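# Sort loose seals into bins by size

## Task

Put each loose seal into the bin that matches its size. A seal only counts as sorted if it stays in its bin on its own, without the robot holding it there. At the end, open the grippers, release everything and move both arms away.

## Robot and tools

ROBOT. There are two arms, left_arm and right_arm, each with a parallel two-finger gripper and a wrist camera. The scene frame has its origin on the table top midway between the arms, +z up and +x pointing out over the table. left_arm is on the +y side. Its base sits at (+0.005, +0.274, 0) m with quat_wxyz (+0.997, 0, 0, +0.073). right_arm's base is at (+0.025, -0.315, 0) m with quat_wxyz (+0.996, 0, 0, -0.089). The names left and right refer to the arms, not to image sides. In each gripper's own axes the fingers point along +z and close along y. The reported end_effector_position is the pinch point, about 1 cm behind the fingertips. Joint ranges in rad, base to gripper: waist -2.880..2.880, shoulder 0.000..3.142, elbow 0.000..3.019, wrist pitch -1.693..1.571, wrist yaw -1.571..1.571, wrist roll -2.094..2.094.

THE 14-NUMBER ROW. Every motion command is a single row of 14 numbers covering both arms, each in [-1, 1]. The first seven are for left_arm: dx, dy, dz, rx, ry, rz, opening. The last seven are the same for right_arm. Send all 14 even if only one arm should move. dx..rz are offsets, not a pose. They are expressed in that gripper's own axes and measured from the gripper pose in the most recent result that showed it. Before any such result exists in the scene, and for the second and later calls within one reply, they are measured from where the gripper is when the command starts. A value of 1.0 means 0.6 m of translation or 180 degrees of rotation. rx, ry, rz form one rotation vector. Opening is absolute, not an offset: +1 is fully open (0.094 m) and -1 is closed. All-zero offsets do not mean stay put. They pull the arm back to the reference pose.

execute_actions. The argument actions is a list with zero or one entry. An empty list sends nothing and returns the current state with pictures. {"rows": [...], "steps": n} runs an action of 9 to 15 control steps, each 1/30 s, default 15. Each row is applied for one step, and the last row is repeated if there are fewer rows than steps. Every row is counted from the same reference pose, not from the previous row. {"steps": n} alone is a wait of up to 300 steps, counted from the last result, so your reply time uses some of it. The optional pictures flag adds camera images. The result arrives 9 steps before the action ends. Those 9 steps then run while you compose your next reply.

move. target is one 14-number row with the same layout and reference as above. speed is the path's top speed in m/s, from 0.002 to 0.5, default 0.25. Turning is capped at twice that value in rad/s. Both grippers travel straight lines that finish together, lasting 0.5 to 10 s, and the paths are cut off at 10 s. The opening is sent at the start. Paths ignore obstacles and the other arm. Grippers can lag, stray, or overshoot the speed, especially near full reach. The result adds a move: line with the ending (done, off_target, moving, held, fault), any limits (paced means the pose was clipped; held means some steps were blocked and the arm may then jump fast), and each gripper's distance from its target.

wait: seconds from 0 to 10; nothing new is sent. zoom_image: camera is cam_left_wrist or cam_right_wrist; region is [x0, y0, x1, y1] in pixels of that 504x504 image, top-left origin, at most 504 by 504. read_manual returns only licence texts. finished_scene takes the current scene number, ends it for good and grades it.

CONTROL DETAILS. At each step the commanded pose is limited to within 70 mm and 16 degrees of the measured pose. Damped inverse kinematics then puts position ahead of orientation, so a distant target may need several actions. Arms tend to end a centimetre or more too low and can sink further under repeated zero offsets. To hold an arm in place, send the correction back to its desired pose in the first call of a reply and zeros afterwards, aiming higher if it still sags.

RESULTS. The state line gives each gripper's position in m and quat_wxyz in the scene frame. The printed position can be off, more so at long reach. HELD marks steps where a command was partly or fully withheld. A pose unreachable line names an arm whose command the clearance check changed or blocked. Hand target, which appears only when nothing is kept back, is the pose the controller is driving toward. grip_measured is the finger opening on the command scale; the last Joint positions value is the opening in metres. Readings can be off by about 1 mm. FAULT and MOTOR HOT lines warn of stops and heating.

GRIPPING. To hold a part, command an opening about 0.03 below grip_measured; a smaller gap grips more gently. Pads push with roughly 50 to 62 N each, with less force on parts thinner than about 2 mm.

CAMERAS. cam_left_wrist: K=[[281.979, 0, 253.404], [0, 281.979, 251.99], [0, 0, 1]], fovy 83.573. cam_right_wrist: K=[[264.886, 0, 253.587], [0, 264.886, 252.104], [0, 0, 1]], fovy 87.144. In each camera's optical frame +z is forward, +x is right in the image and +y is down.

AVOID. Never let anything leave the table. Don't drop, slam or hard-shove objects, and never let the arms strike or press on each other. Holding loads heats motors; at 100 °C the arm lets go and falls. Occasional outside tugs may disturb held or loose parts. Finish with the grippers open and both arms clear of the bins.

Each tool is called after "Request:" by a JSON object that holds its "api" and its "payload", one argument or row to a line.

## Session

Request:
{"api": "execute_actions", "payload": {
  "actions": []
}}

Scene clock: 0.00 s of 6900.00 s.
left_arm: end_effector_position=(+0.4428, +0.7638, +0.1718) grip_measured=+1.000 end_effector_quat_wxyz=(+0.218, -0.535, +0.598, +0.556) | right_arm: end_effector_position=(+0.5376, -0.1315, +0.2685) grip_measured=+1.000 end_effector_quat_wxyz=(+0.001, +0.609, -0.758, +0.235)
Joint positions: left_arm=[ 0.451  1.924  1.424 -0.399 -1.197 -0.396  0.094] | right_arm=[ 0.665  1.694  1.686 -1.47   0.465 -0.888  0.094]
Joint velocities: left_arm=[-0.005  0.005 -0.002 -0.002 -0.022  0.007  0.   ] | right_arm=[ 0.005 -0.005 -0.007 -0.007 -0.022 -0.037  0.   ]
Hand target (left_arm): +0.448, +0.767, +0.181; +0.227, -0.539, +0.592, +0.555
Hand target (right_arm): +0.543, -0.129, +0.287; +0.019, -0.604, +0.760, -0.239

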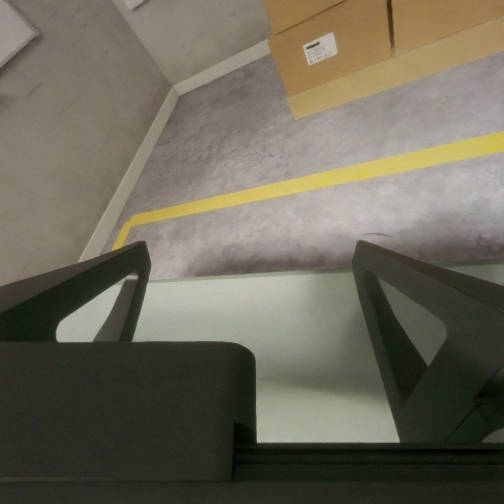

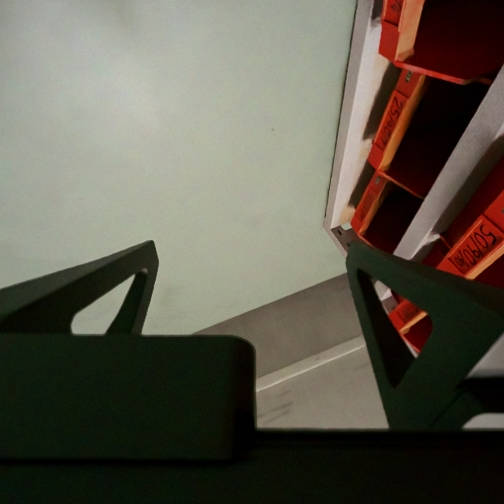

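Request:
{"api": "move", "payload": {
  "target": [0.1008,0.5447,-0.9247,0.5045,0.0164,0.2449,1,0.213,0.1897,-0.291,-0.0248,-0.1654,0.4585,1],
  "speed": 0.3
}}

Scene clock: 5.37 s of 6900.00 s.
left_arm: end_effector_position=(+0.3148, +0.1909, +0.4098) grip_measured=+1.000 end_effector_quat_wxyz=(+0.297, -0.003, +0.955, -0.000) | right_arm: end_effector_position=(+0.3512, -0.1750, +0.4252) grip_measured=+1.000 end_effector_quat_wxyz=(+0.303, -0.004, +0.953, -0.003)
Joint positions: left_arm=[-0.519  0.887  1.282 -1.396 -0.21  -0.319  0.094] | right_arm=[ 0.735  1.001  1.385 -1.416  0.313  0.461  0.094]
Joint velocities: left_arm=[-0.015 -0.005 -0.012 -0.007  0.037 -0.066  0.   ] | right_arm=[-0.005  0.015 -0.007 -0.007  0.081 -0.095  0.   ]
Hand target (left_arm): +0.315, +0.189, +0.428; +0.308, -0.006, +0.951, -0.006
Hand target (right_arm): +0.351, -0.171, +0.423; +0.307, +0.000, +0.952, +0.002
Off the commanded pose (left_arm): 0.016 m, 1 deg.
Off the commanded pose (right_arm): 0.007 m, 1 deg.
Kept back: nothing.
move: off_target (left_arm)

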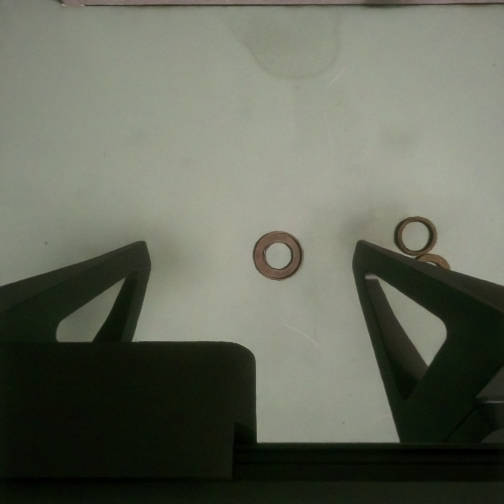

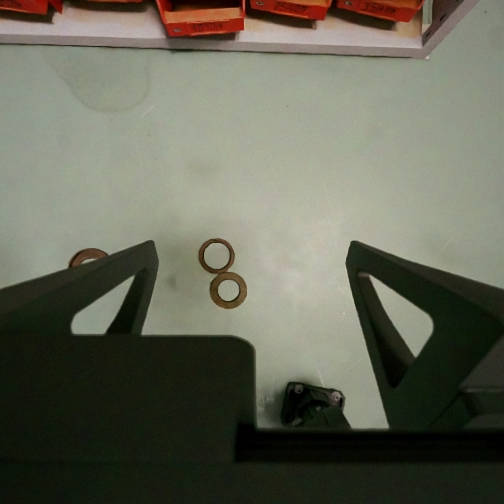

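Request:
{"api": "zoom_image", "payload": {
  "camera": "cam_right_wrist",
  "region": [160, 210, 290, 340]
}}

Request:
{"api": "zoom_image", "payload": {
  "camera": "cam_left_wrist",
  "region": [220, 200, 350, 330]
}}

Request:
{"api": "move", "payload": {
  "target": [0,0,0.1,0,-0.33,0,1,0,0,0.1,0,-0.33,0,1],
  "speed": 0.3
}}

Region (160, 210, 290, 340) of cam_right_wrist's 504x504 image, scaled by 3.877, with more detail than that image has.

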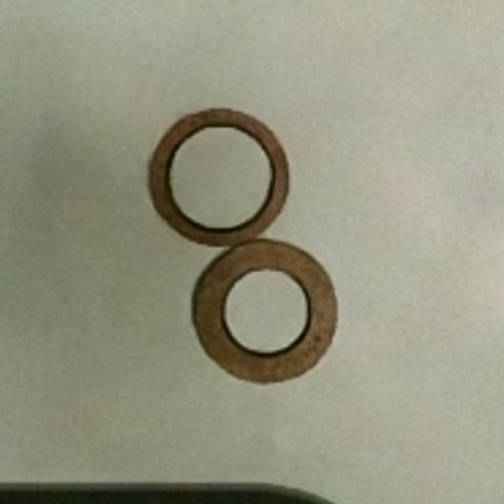

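Region (220, 200, 350, 330) of cam_left_wrist's 504x504 image, scaled by 3.877, with more detail than that image has.

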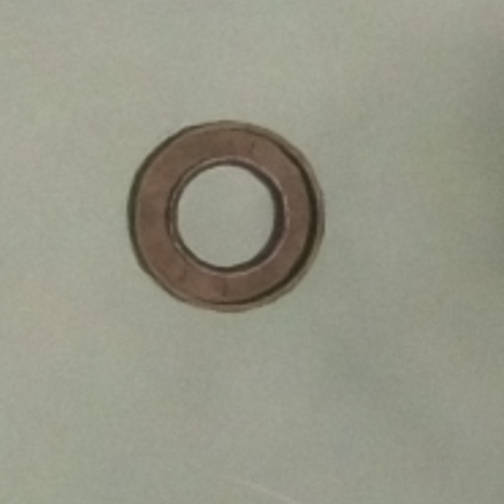

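Scene clock: 8.07 s of 6900.00 s.
left_arm: end_effector_position=(+0.3455, +0.1907, +0.3589) grip_measured=+1.000 end_effector_quat_wxyz=(+0.726, -0.009, +0.687, -0.010) | right_arm: end_effector_position=(+0.3825, -0.1726, +0.3784) grip_measured=+1.000 end_effector_quat_wxyz=(+0.732, -0.005, +0.681, +0.013)
Joint positions: left_arm=[-0.602  0.549  0.441  0.169 -0.455 -0.     0.094] | right_arm=[ 0.819  0.724  0.532  0.28   0.615 -0.041  0.094]
Joint velocities: left_arm=[-0.005 -0.015 -0.002  0.007 -0.066  0.022  0.   ] | right_arm=[-0.005 -0.005  0.002 -0.007 -0.037 -0.037  0.   ]
Hand target (left_arm): +0.348, +0.190, +0.359; +0.729, -0.007, +0.685, -0.008
Hand target (right_arm): +0.384, -0.176, +0.377; +0.735, -0.007, +0.678, +0.005
Off the commanded pose (left_arm): 0.004 m, 2 deg.
Off the commanded pose (right_arm): 0.005 m, 2 deg.
Kept back: nothing.
move: done

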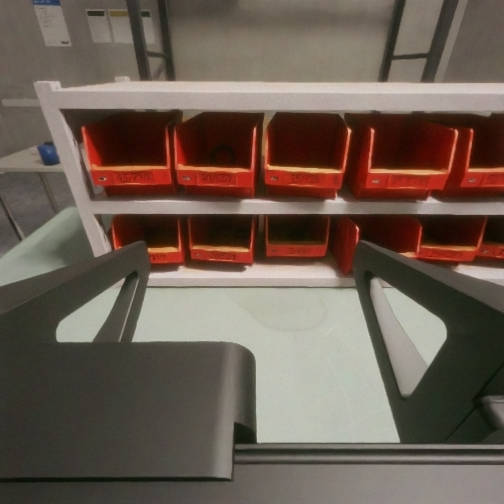

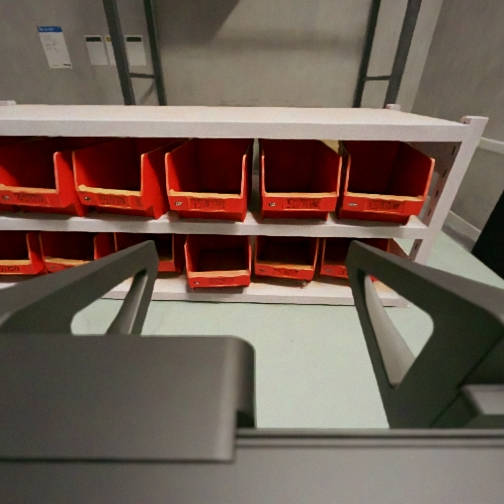

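Request:
{"api": "zoom_image", "payload": {
  "camera": "cam_left_wrist",
  "region": [80, 150, 300, 280]
}}

Request:
{"api": "zoom_image", "payload": {
  "camera": "cam_left_wrist",
  "region": [260, 150, 504, 280]
}}

Request:
{"api": "zoom_image", "payload": {
  "camera": "cam_right_wrist",
  "region": [0, 170, 250, 300]
}}

Request:
{"api": "zoom_image", "payload": {
  "camera": "cam_right_wrist",
  "region": [230, 180, 450, 300]
}}

Region (80, 150, 300, 280) of cam_left_wrist's 504x504 image, scaled by 2.291, with more detail than that image has; it fills the top 298 rows of this view, and the rest is white.

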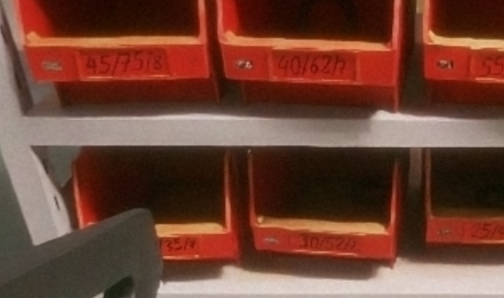

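Region (260, 150, 504, 280) of cam_left_wrist's 504x504 image, scaled by 2.066, with more detail than that image has; it fills the top 269 rows of this view, and the rest is white.

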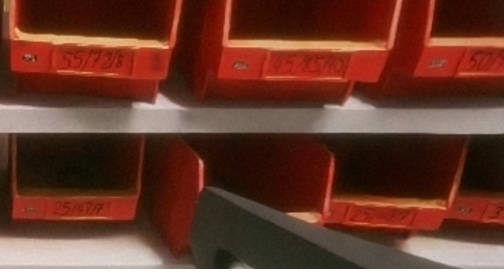

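Region (0, 170, 250, 300) of cam_right_wrist's 504x504 image, scaled by 2.016, with more detail than that image has; it fills the top 262 rows of this view, and the rest is white.

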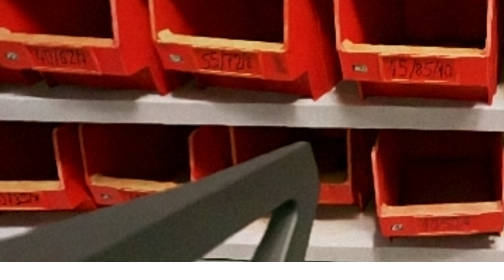

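Region (230, 180, 450, 300) of cam_right_wrist's 504x504 image, scaled by 2.291, with more detail than that image has; it fills the top 275 rows of this view, and the rest is white.

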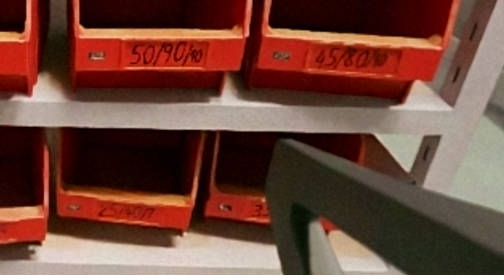

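Request:
{"api": "move", "payload": {
  "target": [0.4047,-0.5125,-0.1422,-0.0045,0.3203,0.0078,1,0.106,-0.373,-0.289,0.0093,0.3256,0.0005,1],
  "speed": 0.3
}}

Scene clock: 17.40 s of 6900.00 s.
left_arm: end_effector_position=(+0.2674, -0.1039, +0.1062) grip_measured=+1.000 end_effector_quat_wxyz=(+0.308, +0.004, +0.951, +0.016) | right_arm: end_effector_position=(+0.2157, -0.3958, +0.2668) grip_measured=+1.000 end_effector_quat_wxyz=(+0.280, +0.014, +0.960, +0.017)
Joint positions: left_arm=[-1.316  1.517  0.981 -0.791 -0.583 -1.088  0.094] | right_arm=[-0.531  0.53   0.79  -1.395 -0.378 -0.594  0.094]
Joint velocities: left_arm=[-0.005 -0.015 -0.002  0.002 -0.037  0.051  0.   ] | right_arm=[-0.005 -0.005  0.002  0.022 -0.037 -0.125  0.   ]
Hand target (left_arm): +0.270, -0.119, +0.118; +0.311, +0.001, +0.950, +0.005
Hand target (right_arm): +0.220, -0.401, +0.302; +0.305, +0.004, +0.952, -0.006
Off the commanded pose (left_arm): 0.025 m, 2 deg.
Off the commanded pose (right_arm): 0.034 m, 4 deg.
Kept back: nothing.
After step 90, 3.87 s passed at rest.
move: off_target (left_arm, right_arm)

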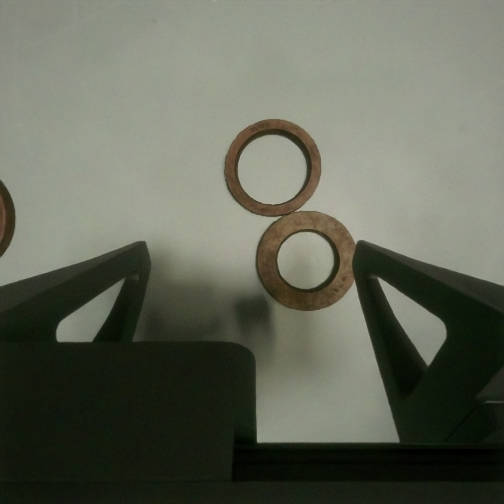

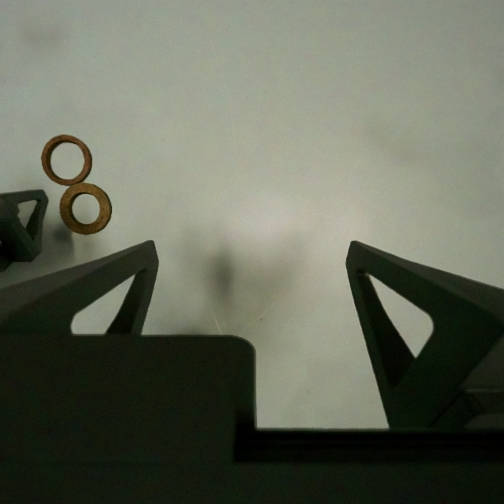

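Request:
{"api": "move", "payload": {
  "target": [0.052,-0.0797,0.0743,0.0089,0.002,-0.0055,1,0,0,0,0,0,0,1],
  "speed": 0.1
}}

Scene clock: 19.40 s of 6900.00 s.
left_arm: end_effector_position=(+0.2625, -0.1277, +0.0441) grip_measured=+1.000 end_effector_quat_wxyz=(+0.298, +0.006, +0.954, +0.020) | right_arm: end_effector_position=(+0.2157, -0.3958, +0.2668) grip_measured=+1.000 end_effector_quat_wxyz=(+0.280, +0.013, +0.960, +0.016)
Joint positions: left_arm=[-1.343  1.672  0.983 -0.672 -0.574 -1.123  0.094] | right_arm=[-0.531  0.53   0.79  -1.395 -0.378 -0.598  0.094]
Joint velocities: left_arm=[-0.005  0.005  0.032  0.007 -0.007 -0.037  0.   ] | right_arm=[-0.005  0.005  0.007 -0.007 -0.051 -0.066  0.   ]
Hand target (left_arm): +0.266, -0.149, +0.051; +0.304, +0.001, +0.953, +0.000
Hand target (right_arm): +0.216, -0.396, +0.267; +0.280, +0.014, +0.960, +0.017
Off the commanded pose (left_arm): 0.024 m, 2 deg.
Off the commanded pose (right_arm): 0.000 m, 0 deg.
Kept back: nothing.
move: off_target (left_arm)

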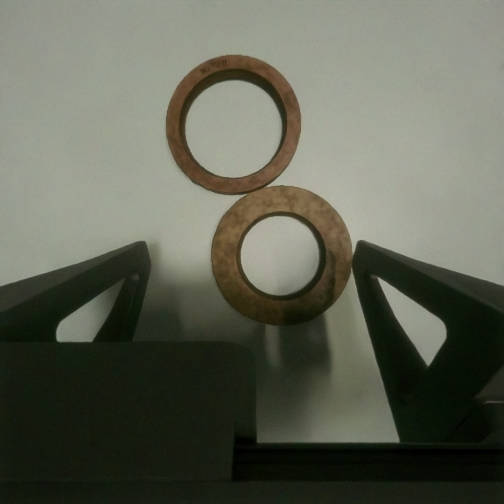

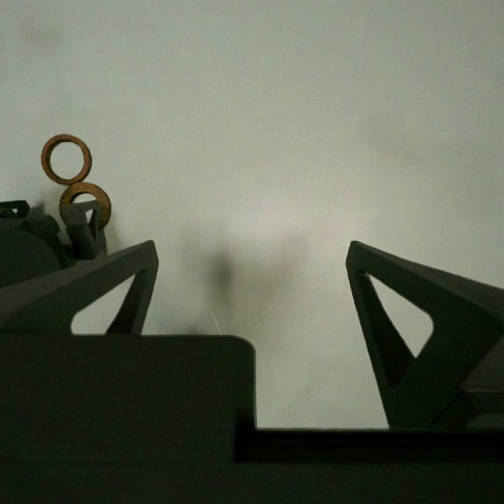

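Request:
{"api": "move", "payload": {
  "target": [0.0,-0.058,0.0,0.015,0,-0.01,1,0,0,0,0,0,0,1],
  "speed": 0.05
}}

Scene clock: 21.10 s of 6900.00 s.
left_arm: end_effector_position=(+0.2590, -0.1418, +0.0408) grip_measured=+1.000 end_effector_quat_wxyz=(+0.294, +0.001, +0.956, +0.009) | right_arm: end_effector_position=(+0.2157, -0.3958, +0.2668) grip_measured=+1.000 end_effector_quat_wxyz=(+0.280, +0.013, +0.960, +0.016)
Joint positions: left_arm=[-1.356  1.695  1.007 -0.665 -0.56  -1.146  0.094] | right_arm=[-0.531  0.53   0.79  -1.395 -0.378 -0.598  0.094]
Joint velocities: left_arm=[-0.024 -0.005  0.012  0.002 -0.037 -0.007  0.   ] | right_arm=[-0.005 -0.005 -0.017  0.002 -0.081  0.051  0.   ]
Hand target (left_arm): +0.262, -0.162, +0.043; +0.298, -0.002, +0.955, -0.007
Hand target (right_arm): +0.216, -0.396, +0.267; +0.280, +0.013, +0.960, +0.016
Off the commanded pose (left_arm): 0.021 m, 2 deg.
Off the commanded pose (right_arm): 0.000 m, 0 deg.
Kept back: nothing.
move: off_target (left_arm)

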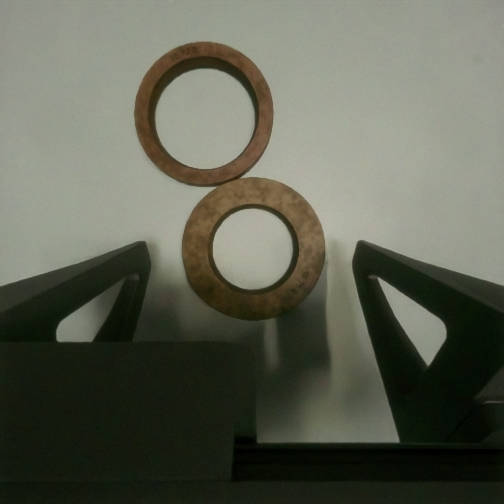

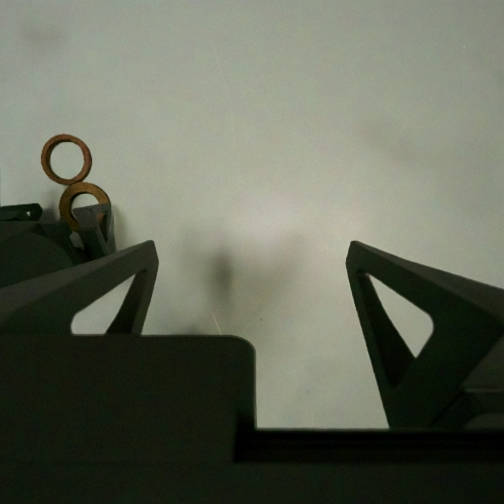

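Request:
{"api": "move", "payload": {
  "target": [0.0105,-0.035,0.039,0.008,-0.005,-0.008,1,0,0,0,0,0,0,1],
  "speed": 0.04
}}

Scene clock: 23.57 s of 6900.00 s.
left_arm: end_effector_position=(+0.2627, -0.1509, +0.0201) grip_measured=+1.000 end_effector_quat_wxyz=(+0.298, -0.003, +0.955, +0.001) | right_arm: end_effector_position=(+0.2157, -0.3958, +0.2668) grip_measured=+1.000 end_effector_quat_wxyz=(+0.280, +0.013, +0.960, +0.016)
Joint positions: left_arm=[-1.356  1.748  1.007 -0.594 -0.562 -1.148  0.094] | right_arm=[-0.531  0.53   0.79  -1.395 -0.378 -0.598  0.094]
Joint velocities: left_arm=[ 0.005  0.005 -0.002 -0.002 -0.022 -0.007  0.   ] | right_arm=[-0.015 -0.005 -0.012 -0.007  0.022 -0.007  0.   ]
Hand target (left_arm): +0.266, -0.162, +0.017; +0.301, -0.007, +0.953, -0.007
Hand target (right_arm): +0.216, -0.396, +0.267; +0.280, +0.013, +0.960, +0.016
Off the commanded pose (left_arm): 0.013 m, 1 deg.
Off the commanded pose (right_arm): 0.000 m, 0 deg.
Kept back: nothing.
move: off_target (left_arm)

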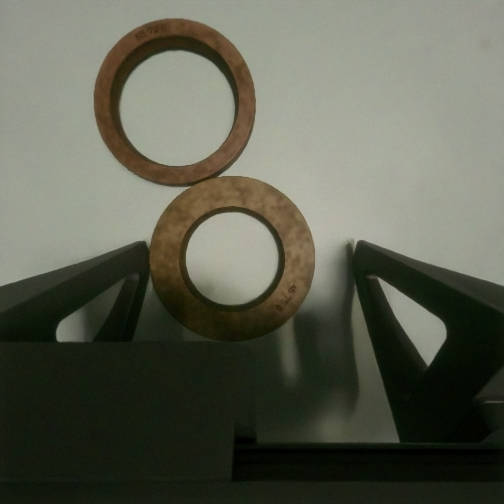

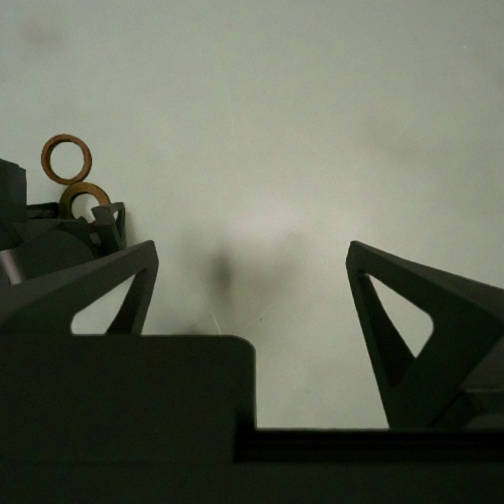

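Request:
{"api": "move", "payload": {
  "target": [0,0,0,0,0,0,0.53,0,0,0,0,0,0,1],
  "speed": 0.03
}}

Scene clock: 24.73 s of 6900.00 s.
left_arm: end_effector_position=(+0.2627, -0.1509, +0.0201) grip_measured=+0.564 end_effector_quat_wxyz=(+0.298, -0.003, +0.955, +0.001) | right_arm: end_effector_position=(+0.2157, -0.3958, +0.2668) grip_measured=+1.000 end_effector_quat_wxyz=(+0.280, +0.013, +0.960, +0.016)
Joint positions: left_arm=[-1.356  1.748  1.007 -0.594 -0.562 -1.148  0.073] | right_arm=[-0.531  0.53   0.79  -1.395 -0.378 -0.598  0.094]
Joint velocities: left_arm=[-0.015  0.005 -0.007  0.002 -0.081 -0.095 -0.001] | right_arm=[ 0.005 -0.034  0.007 -0.012 -0.051  0.022  0.   ]
Hand target (left_arm): +0.263, -0.151, +0.020; +0.298, -0.002, +0.955, +0.001
Hand target (right_arm): +0.216, -0.396, +0.267; +0.280, +0.013, +0.960, +0.016
Off the commanded pose (left_arm): 0.000 m, 0 deg.
Off the commanded pose (right_arm): 0.000 m, 0 deg.
Kept back: nothing.
move: done

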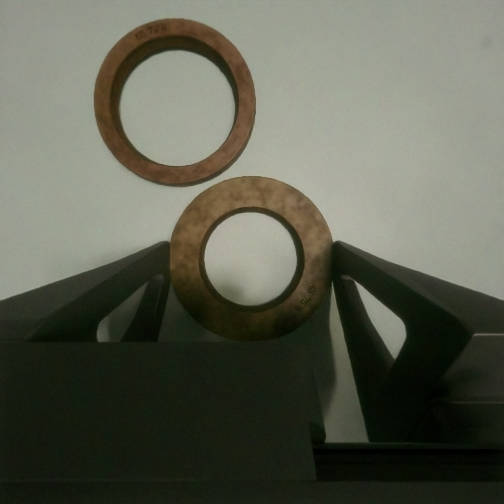

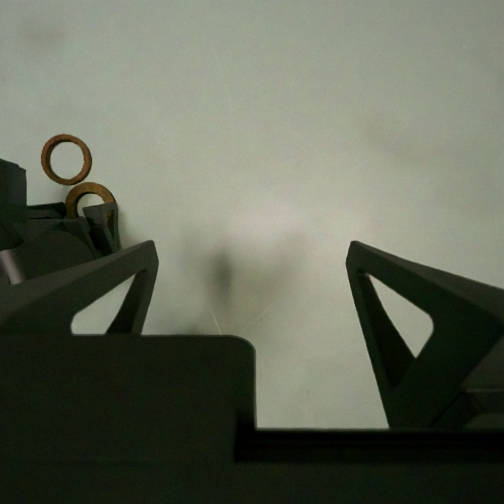

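Request:
{"api": "move", "payload": {
  "target": [-0.066,0,-0.096,0,0,0,0.51,0,0,0,0,0,0,1],
  "speed": 0.12
}}

Request:
{"api": "move", "payload": {
  "target": [-0.902,0.905,-0.003,0,-0.247,0,0.51,0.0098,0.904,0.2657,0.0071,-0.0167,-0.011,1],
  "speed": 0.25
}}

Scene clock: 27.30 s of 6900.00 s.
left_arm: end_effector_position=(+0.2580, -0.1382, +0.0706) grip_measured=+0.564 end_effector_quat_wxyz=(+0.292, +0.003, +0.956, +0.017) | right_arm: end_effector_position=(+0.2157, -0.3958, +0.2668) grip_measured=+1.000 end_effector_quat_wxyz=(+0.280, +0.013, +0.960, +0.016)
Joint positions: left_arm=[-1.356  1.645  1.039 -0.766 -0.562 -1.148  0.073] | right_arm=[-0.531  0.53   0.79  -1.395 -0.378 -0.598  0.094]
Joint velocities: left_arm=[-0.015 -0.005  0.002 -0.002 -0.037 -0.022  0.   ] | right_arm=[-0.005 -0.005 -0.012  0.007 -0.095 -0.066  0.   ]
Hand target (left_arm): +0.263, -0.150, +0.090; +0.298, -0.003, +0.955, +0.001
Hand target (right_arm): +0.216, -0.396, +0.267; +0.280, +0.013, +0.960, +0.016
Off the commanded pose (left_arm): 0.024 m, 2 deg.
Off the commanded pose (right_arm): 0.000 m, 0 deg.
Kept back: nothing.
move: off_target (left_arm)

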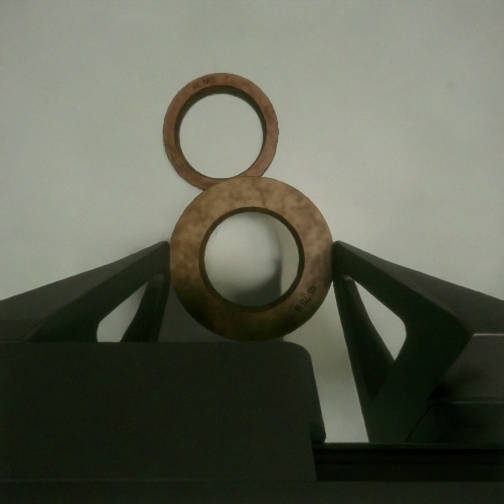

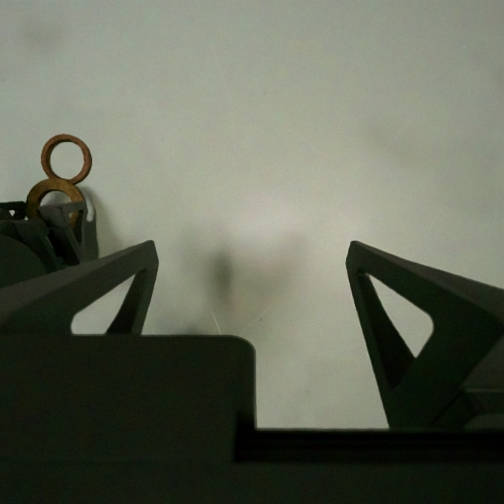

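Scene clock: 30.80 s of 6900.00 s.
left_arm: end_effector_position=(+0.6978, +0.3863, +0.3646) grip_measured=+0.564 end_effector_quat_wxyz=(+0.606, -0.001, +0.795, +0.008) | right_arm: end_effector_position=(+0.2916, +0.1267, +0.1192) grip_measured=+1.000 end_effector_quat_wxyz=(+0.291, -0.015, +0.956, -0.031)
Joint positions: left_arm=[ 0.061  1.579  1.372 -0.066  0.185  0.064  0.073] | right_arm=[ 1.387  1.665  1.214 -0.941  0.569  1.127  0.094]
Joint velocities: left_arm=[ 0.005 -0.005 -0.007  0.002  0.022 -0.095  0.001] | right_arm=[-0.015 -0.005 -0.012 -0.017 -0.11   0.022  0.   ]
Hand target (left_arm): +0.711, +0.388, +0.388; +0.627, +0.007, +0.779, +0.014
Hand target (right_arm): +0.298, +0.151, +0.147; +0.305, +0.000, +0.952, +0.003
Off the commanded pose (left_arm): 0.030 m, 4 deg.
Off the commanded pose (right_arm): 0.041 m, 4 deg.
Kept back: nothing.
move: off_target (left_arm, right_arm)

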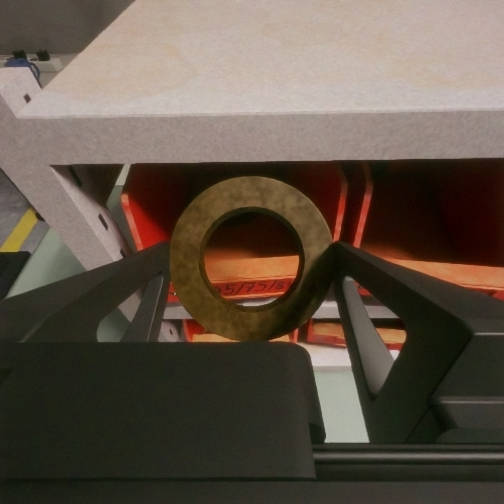

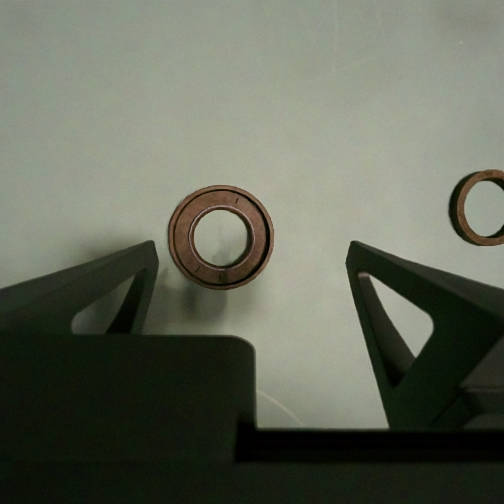

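Request:
{"api": "zoom_image", "payload": {
  "camera": "cam_right_wrist",
  "region": [150, 170, 290, 310]
}}

Request:
{"api": "move", "payload": {
  "target": [-0.02,0.02,0.125,0,-0.015,0,0.51,0.04,0.07,0.05,0.01,-0.01,-0.02,1],
  "speed": 0.08
}}

Region (150, 170, 290, 310) of cam_right_wrist's 504x504 image, scaled by 3.600, with more detail than that image has.

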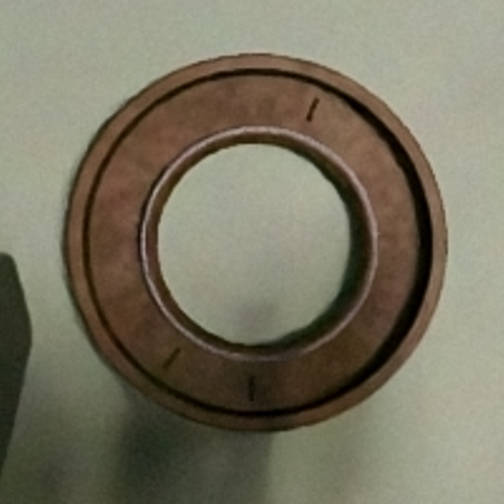

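Scene clock: 33.17 s of 6900.00 s.
left_arm: end_effector_position=(+0.7563, +0.3986, +0.3363) grip_measured=+0.564 end_effector_quat_wxyz=(+0.605, -0.002, +0.796, +0.007) | right_arm: end_effector_position=(+0.2808, +0.1340, +0.0572) grip_measured=+1.000 end_effector_quat_wxyz=(+0.290, -0.048, +0.952, -0.088)
Joint positions: left_arm=[ 0.061  1.747  1.513 -0.043  0.185  0.06   0.073] | right_arm=[ 1.425  1.809  1.223 -0.928  0.614  1.128  0.094]
Joint velocities: left_arm=[-0.005 -0.005 -0.012  0.002 -0.037  0.007 -0.   ] | right_arm=[-0.015 -0.005 -0.002 -0.002 -0.037 -0.037  0.   ]
Hand target (left_arm): +0.771, +0.398, +0.356; +0.625, -0.001, +0.781, +0.008
Hand target (right_arm): +0.286, +0.164, +0.079; +0.305, -0.041, +0.950, -0.054
Off the commanded pose (left_arm): 0.026 m, 3 deg.
Off the commanded pose (right_arm): 0.039 m, 4 deg.
Kept back: nothing.
move: off_target (left_arm, right_arm)

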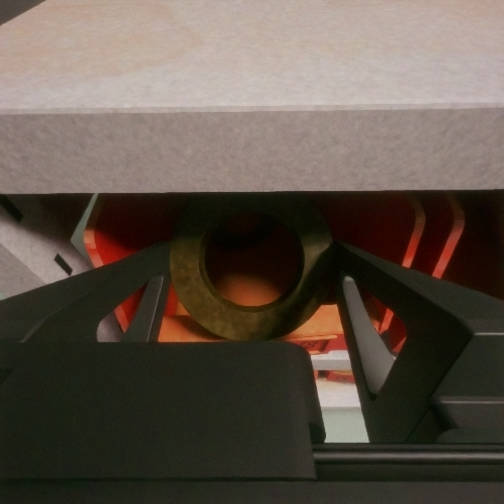

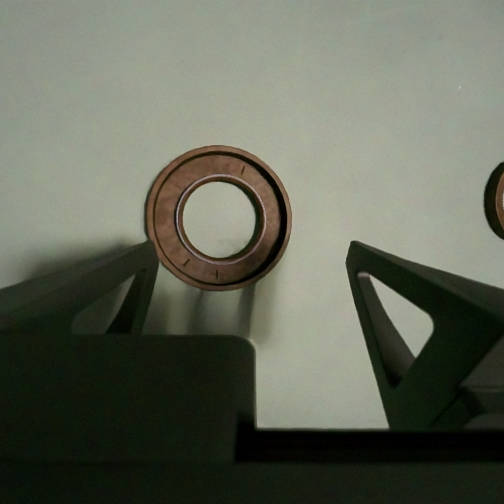

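Request:
{"api": "move", "payload": {
  "target": [-0.0185,0,0.092,0,-0.012,0,0.51,-0.0955,0.0315,-0.0517,-0.2134,-0.0384,-0.2071,1],
  "speed": 0.06
}}

Scene clock: 44.20 s of 6900.00 s.
left_arm: end_effector_position=(+0.7943, +0.4024, +0.3175) grip_measured=+0.564 end_effector_quat_wxyz=(+0.603, -0.005, +0.798, +0.007) | right_arm: end_effector_position=(+0.3050, +0.1668, +0.0982) grip_measured=+1.000 end_effector_quat_wxyz=(+0.252, -0.439, +0.852, +0.134)
Joint positions: left_arm=[ 0.053  1.856  1.618 -0.043  0.173  0.055  0.073] | right_arm=[ 1.24   1.598  1.038 -0.434  0.054  0.096  0.094]
Joint velocities: left_arm=[-0.005  0.005 -0.007 -0.007  0.037 -0.037  0.   ] | right_arm=[ 0.005 -0.015 -0.002 -0.017 -0.051 -0.051  0.   ]
Hand target (left_arm): +0.811, +0.398, +0.332; +0.620, -0.002, +0.785, +0.006
Hand target (right_arm): +0.310, +0.166, +0.110; +0.268, -0.440, +0.846, +0.141
Off the commanded pose (left_arm): 0.024 m, 2 deg.
Off the commanded pose (right_arm): 0.013 m, 2 deg.
Kept back: nothing.
move: off_target (left_arm, right_arm)

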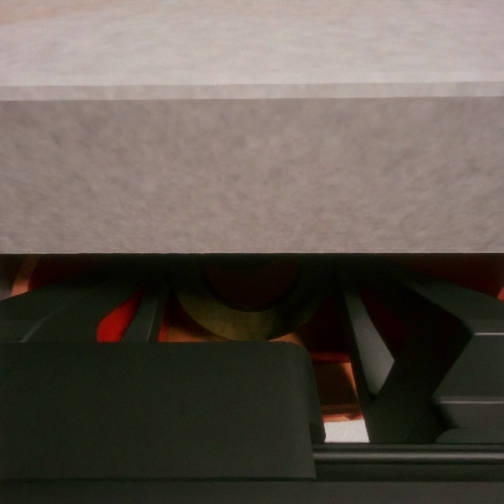

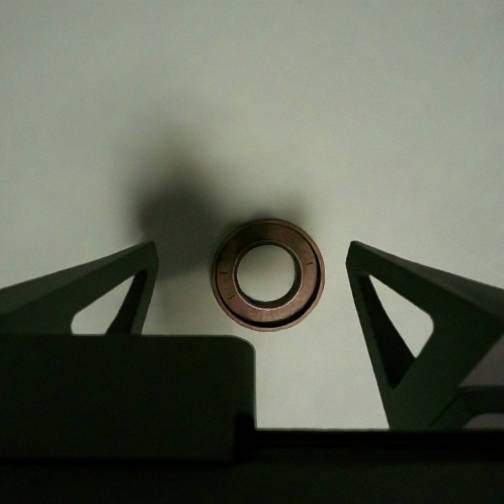

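Request:
{"api": "move", "payload": {
  "target": [-0.016,-0.007,0.028,0,-0.011,0,0.51,0.068,-0.0193,0.055,0,-0.01,0,1],
  "speed": 0.05
}}

Scene clock: 47.60 s of 6900.00 s.
left_arm: end_effector_position=(+0.7964, +0.4023, +0.3102) grip_measured=+0.564 end_effector_quat_wxyz=(+0.600, -0.008, +0.800, +0.008) | right_arm: end_effector_position=(+0.3007, +0.1490, +0.0517) grip_measured=+1.000 end_effector_quat_wxyz=(+0.261, -0.434, +0.850, +0.141)
Joint positions: left_arm=[ 0.051  1.866  1.618 -0.04   0.167  0.053  0.073] | right_arm=[ 1.229  1.63   0.916 -0.255  0.048  0.092  0.094]
Joint velocities: left_arm=[ 0.005 -0.015 -0.012 -0.012  0.007 -0.051  0.001] | right_arm=[-0.005 -0.024 -0.012 -0.007 -0.051 -0.022  0.   ]
Hand target (left_arm): +0.811, +0.398, +0.322; +0.617, -0.005, +0.787, +0.007
Hand target (right_arm): +0.305, +0.147, +0.048; +0.265, -0.436, +0.848, +0.140
Off the commanded pose (left_arm): 0.021 m, 2 deg.
Off the commanded pose (right_arm): 0.006 m, 1 deg.
Kept back: nothing.
move: off_target (left_arm)

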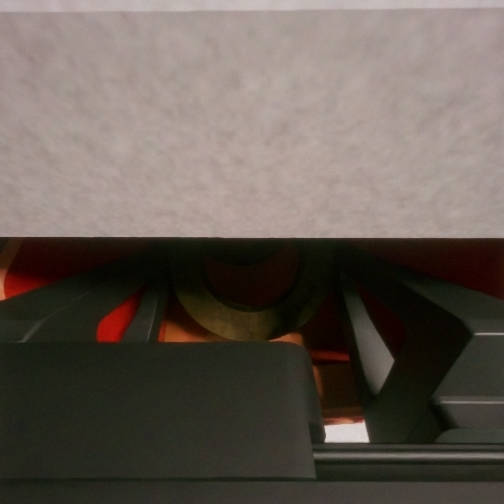

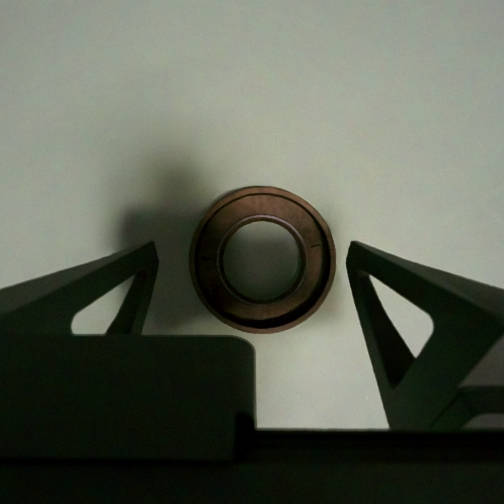

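Request:
{"api": "move", "payload": {
  "target": [-0.026,-0.007,0.018,0,-0.012,0,0.75,0.0205,-0.015,0.0385,0,0,0,1],
  "speed": 0.04
}}

Scene clock: 53.73 s of 6900.00 s.
left_arm: end_effector_position=(+0.7964, +0.4032, +0.3102) grip_measured=+0.747 end_effector_quat_wxyz=(+0.600, -0.010, +0.800, +0.009) | right_arm: end_effector_position=(+0.3055, +0.1489, +0.0290) grip_measured=+1.000 end_effector_quat_wxyz=(+0.258, -0.432, +0.853, +0.141)
Joint positions: left_arm=[ 0.051  1.866  1.618 -0.04   0.162  0.051  0.082] | right_arm=[ 1.219  1.682  0.908 -0.201  0.04   0.091  0.094]
Joint velocities: left_arm=[ 0.005 -0.005 -0.007  0.002 -0.007 -0.066 -0.002] | right_arm=[ 0.005 -0.005 -0.012 -0.007  0.007  0.037  0.   ]
Hand target (left_arm): +0.810, +0.398, +0.322; +0.615, -0.008, +0.788, +0.008
Hand target (right_arm): +0.309, +0.146, +0.025; +0.261, -0.434, +0.850, +0.141
Off the commanded pose (left_arm): 0.020 m, 2 deg.
Off the commanded pose (right_arm): 0.006 m, 1 deg.
Kept back: nothing.
After step 90, 2.07 s passed at rest.
move: off_target (left_arm)

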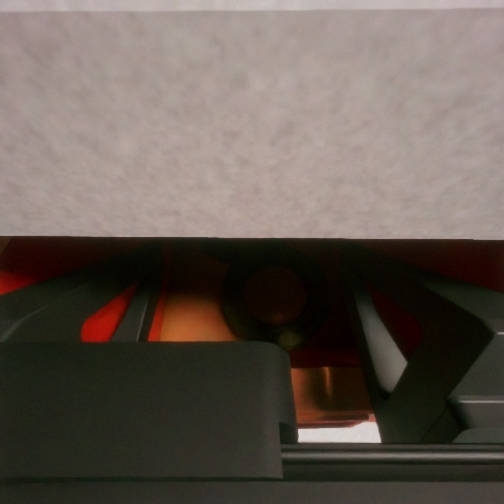

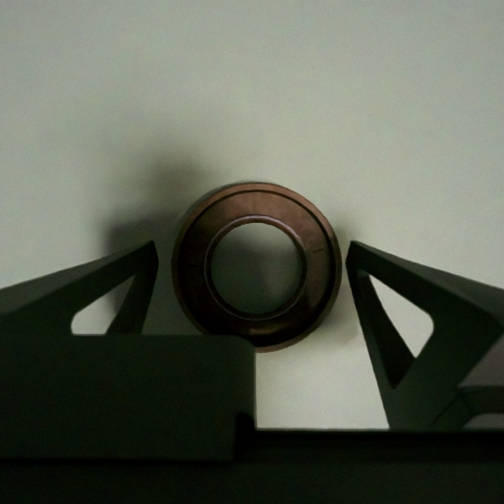

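Request:
{"api": "move", "payload": {
  "target": [-0.0087,0,-0.2107,0,0,0,0.75,0.008,-0.012,-0.004,0,0,0,1],
  "speed": 0.12
}}

Scene clock: 55.83 s of 6900.00 s.
left_arm: end_effector_position=(+0.6819, +0.3971, +0.3440) grip_measured=+0.747 end_effector_quat_wxyz=(+0.599, -0.010, +0.801, +0.005) | right_arm: end_effector_position=(+0.3047, +0.1444, +0.0252) grip_measured=+1.000 end_effector_quat_wxyz=(+0.253, -0.431, +0.854, +0.140)
Joint positions: left_arm=[ 0.085  1.558  1.304 -0.039  0.199  0.056  0.082] | right_arm=[ 1.214  1.682  0.899 -0.201  0.035  0.091  0.094]
Joint velocities: left_arm=[-0.005 -0.005 -0.012 -0.007 -0.066  0.007 -0.001] | right_arm=[-0.015  0.005  0.012  0.007 -0.007 -0.007  0.   ]
Hand target (left_arm): +0.677, +0.401, +0.350; +0.600, -0.010, +0.800, +0.010
Hand target (right_arm): +0.308, +0.141, +0.028; +0.258, -0.432, +0.853, +0.141
Off the commanded pose (left_arm): 0.009 m, 0 deg.
Off the commanded pose (right_arm): 0.006 m, 1 deg.
Kept back: nothing.
move: done

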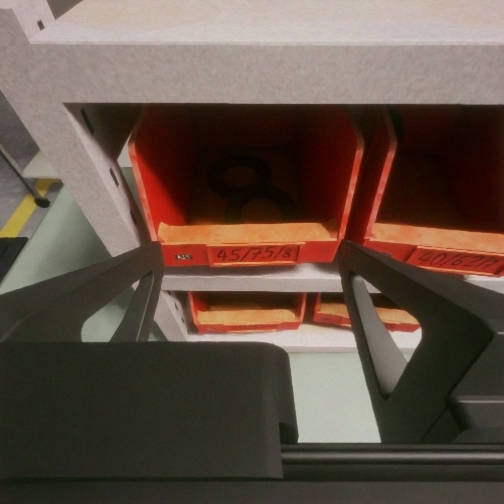

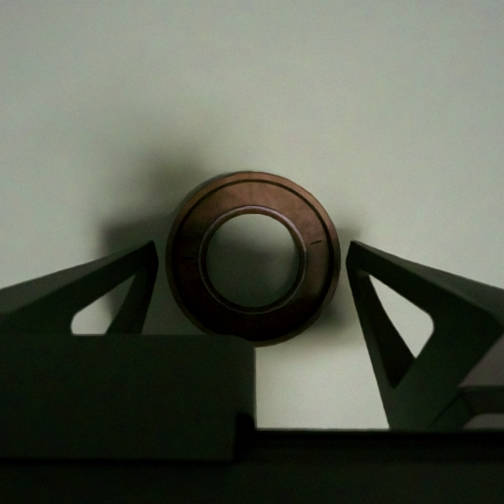

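Request:
{"api": "move", "payload": {
  "target": [0,0,0,0,0,0,1,0.0113,0,0.0165,0,0,0,1],
  "speed": 0.03
}}

Scene clock: 57.13 s of 6900.00 s.
left_arm: end_effector_position=(+0.6818, +0.3971, +0.3437) grip_measured=+1.000 end_effector_quat_wxyz=(+0.599, -0.010, +0.801, +0.005) | right_arm: end_effector_position=(+0.3052, +0.1452, +0.0177) grip_measured=+1.000 end_effector_quat_wxyz=(+0.252, -0.432, +0.855, +0.139)
Joint positions: left_arm=[ 0.085  1.558  1.303 -0.039  0.199  0.056  0.094] | right_arm=[ 1.214  1.7    0.899 -0.187  0.035  0.091  0.094]
Joint velocities: left_arm=[-0.005 -0.005 -0.012 -0.007 -0.037  0.007  0.   ] | right_arm=[ 0.005 -0.015  0.002  0.017 -0.081 -0.022  0.   ]
Hand target (left_arm): +0.682, +0.397, +0.344; +0.599, -0.010, +0.801, +0.005
Hand target (right_arm): +0.304, +0.144, +0.013; +0.253, -0.431, +0.854, +0.140
Off the commanded pose (left_arm): 0.000 m, 0 deg.
Off the commanded pose (right_arm): 0.005 m, 0 deg.
Kept back: nothing.
move: done

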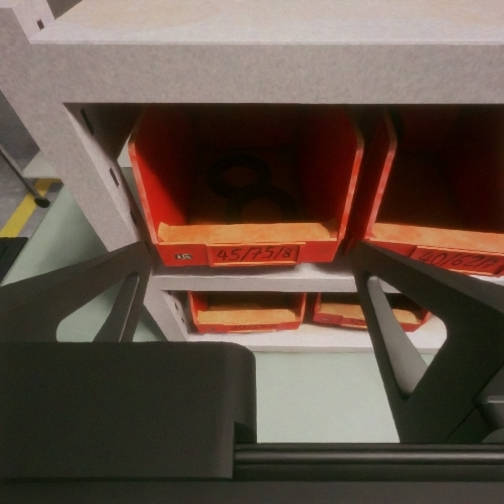

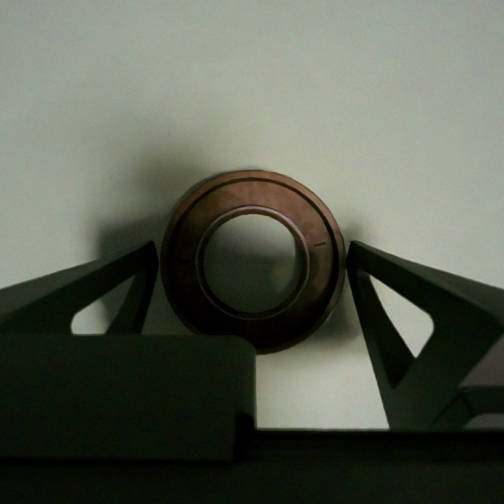

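Request:
{"api": "execute_actions", "payload": {
  "actions": []
}}

Scene clock: 58.70 s of 6900.00 s.
left_arm: end_effector_position=(+0.6818, +0.3971, +0.3437) grip_measured=+1.000 end_effector_quat_wxyz=(+0.599, -0.010, +0.801, +0.005) | right_arm: end_effector_position=(+0.3053, +0.1453, +0.0178) grip_measured=+1.000 end_effector_quat_wxyz=(+0.252, -0.432, +0.855, +0.139)
Joint positions: left_arm=[ 0.085  1.558  1.303 -0.039  0.199  0.056  0.094] | right_arm=[ 1.214  1.7    0.899 -0.186  0.035  0.091  0.094]
Joint velocities: left_arm=[-0.005 -0.005 -0.002 -0.022  0.022  0.066  0.   ] | right_arm=[-0.005  0.005  0.012 -0.012 -0.037 -0.081  0.   ]
Hand target (left_arm): +0.682, +0.397, +0.344; +0.599, -0.010, +0.801, +0.005
Hand target (right_arm): +0.304, +0.144, +0.013; +0.253, -0.431, +0.854, +0.140
Off the commanded pose (left_arm): 0.000 m, 0 deg.
Off the commanded pose (right_arm): 0.005 m, 0 deg.
Kept back: nothing.
Steps of this call (steps 1 to 47: nothing new was sent). Readings (end_effector_position):
1: left_arm (+0.6818, +0.3971, +0.3437) | right_arm (+0.3053, +0.1453, +0.0178)
2: left_arm (+0.6818, +0.3971, +0.3437) | right_arm (+0.3053, +0.1453, +0.0178)
4: left_arm (+0.6818, +0.3971, +0.3437) | right_arm (+0.3053, +0.1453, +0.0178)
8: left_arm (+0.6818, +0.3971, +0.3437) | right_arm (+0.3053, +0.1453, +0.0178)
47: the state above

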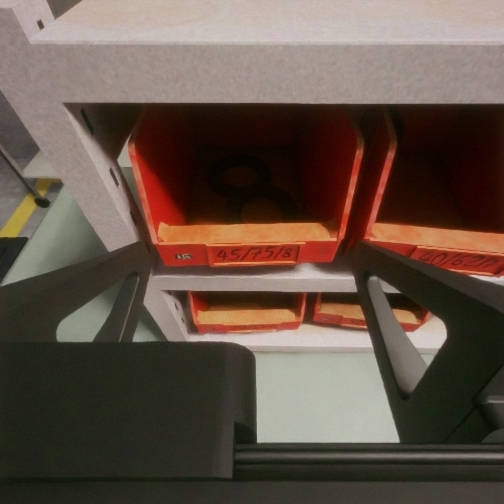

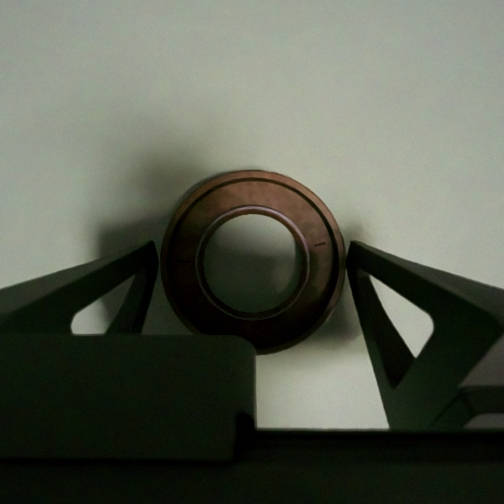

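Request:
{"api": "execute_actions", "payload": {
  "actions": [
    {"rows": [[0,0,0,0,0,0,1,0,0,0,0,0,0,0.84]], "steps": 15}
  ],
  "pictures": true
}}

Request:
{"api": "execute_actions", "payload": {
  "actions": []
}}

Scene clock: 59.17 s of 6900.00 s.
left_arm: end_effector_position=(+0.6818, +0.3971, +0.3437) grip_measured=+1.000 end_effector_quat_wxyz=(+0.599, -0.010, +0.801, +0.005) | right_arm: end_effector_position=(+0.3053, +0.1453, +0.0178) grip_measured=+0.868 end_effector_quat_wxyz=(+0.252, -0.432, +0.855, +0.139)
Joint positions: left_arm=[ 0.085  1.558  1.303 -0.039  0.199  0.056  0.094] | right_arm=[ 1.214  1.7    0.899 -0.186  0.035  0.091  0.088]
Joint velocities: left_arm=[ 0.005  0.005 -0.007 -0.002 -0.022  0.007  0.   ] | right_arm=[-0.005  0.005 -0.022 -0.027  0.007  0.051 -0.001]
Steps of this call (steps 1 to 8: nothing new was sent; steps 9 to 14: the first 6 steps of this action). Readings (end_effector_position):
9: left_arm (+0.6818, +0.3971, +0.3437) | right_arm (+0.3053, +0.1453, +0.0178)
10: left_arm (+0.6818, +0.3971, +0.3437) | right_arm (+0.3053, +0.1453, +0.0178)
12: left_arm (+0.6818, +0.3971, +0.3437) | right_arm (+0.3053, +0.1453, +0.0178)
14: the state above

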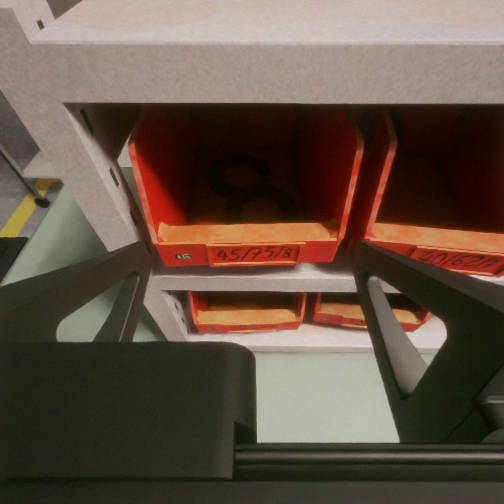

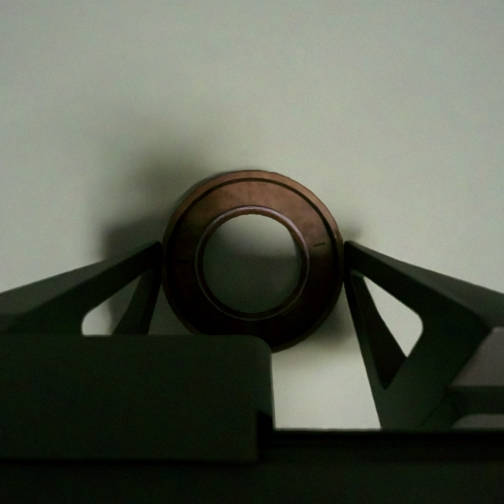

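Scene clock: 59.47 s of 6900.00 s.
left_arm: end_effector_position=(+0.6818, +0.3971, +0.3437) grip_measured=+1.000 end_effector_quat_wxyz=(+0.599, -0.010, +0.801, +0.005) | right_arm: end_effector_position=(+0.3053, +0.1453, +0.0178) grip_measured=+0.868 end_effector_quat_wxyz=(+0.252, -0.432, +0.855, +0.139)
Joint positions: left_arm=[ 0.085  1.558  1.303 -0.039  0.199  0.056  0.094] | right_arm=[ 1.214  1.7    0.899 -0.186  0.035  0.091  0.088]
Joint velocities: left_arm=[-0.015 -0.015 -0.002  0.017  0.007  0.007  0.   ] | right_arm=[-0.015 -0.005  0.002 -0.002 -0.007 -0.007  0.   ]
Hand target (left_arm): +0.682, +0.397, +0.344; +0.599, -0.010, +0.801, +0.005
Hand target (right_arm): +0.305, +0.145, +0.018; +0.252, -0.432, +0.855, +0.139
Off the commanded pose (left_arm): 0.000 m, 0 deg.
Off the commanded pose (right_arm): 0.000 m, 0 deg.
Kept back: nothing.
Steps of this call (steps 1 to 9: the last 9 steps of your previous action). Readings (end_effector_position):
1: left_arm (+0.6818, +0.3971, +0.3437) | right_arm (+0.3053, +0.1453, +0.0178)
2: left_arm (+0.6818, +0.3971, +0.3437) | right_arm (+0.3053, +0.1453, +0.0178)
4: left_arm (+0.6818, +0.3971, +0.3437) | right_arm (+0.3053, +0.1453, +0.0178)
8: left_arm (+0.6818, +0.3971, +0.3437) | right_arm (+0.3053, +0.1453, +0.0178)
9: the state above

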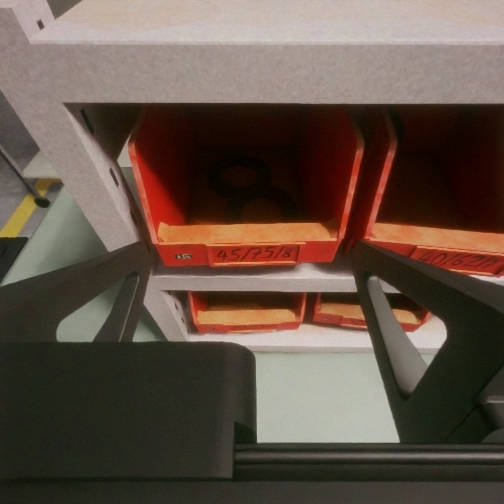

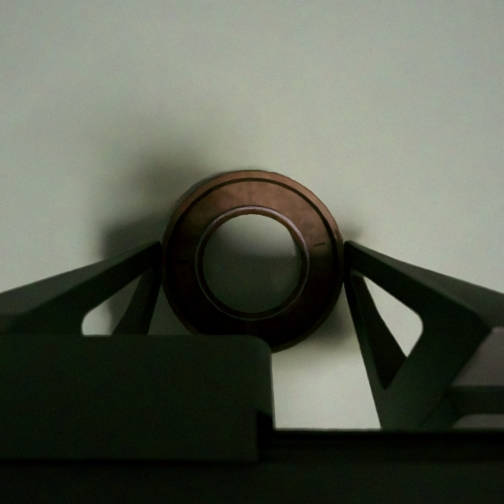

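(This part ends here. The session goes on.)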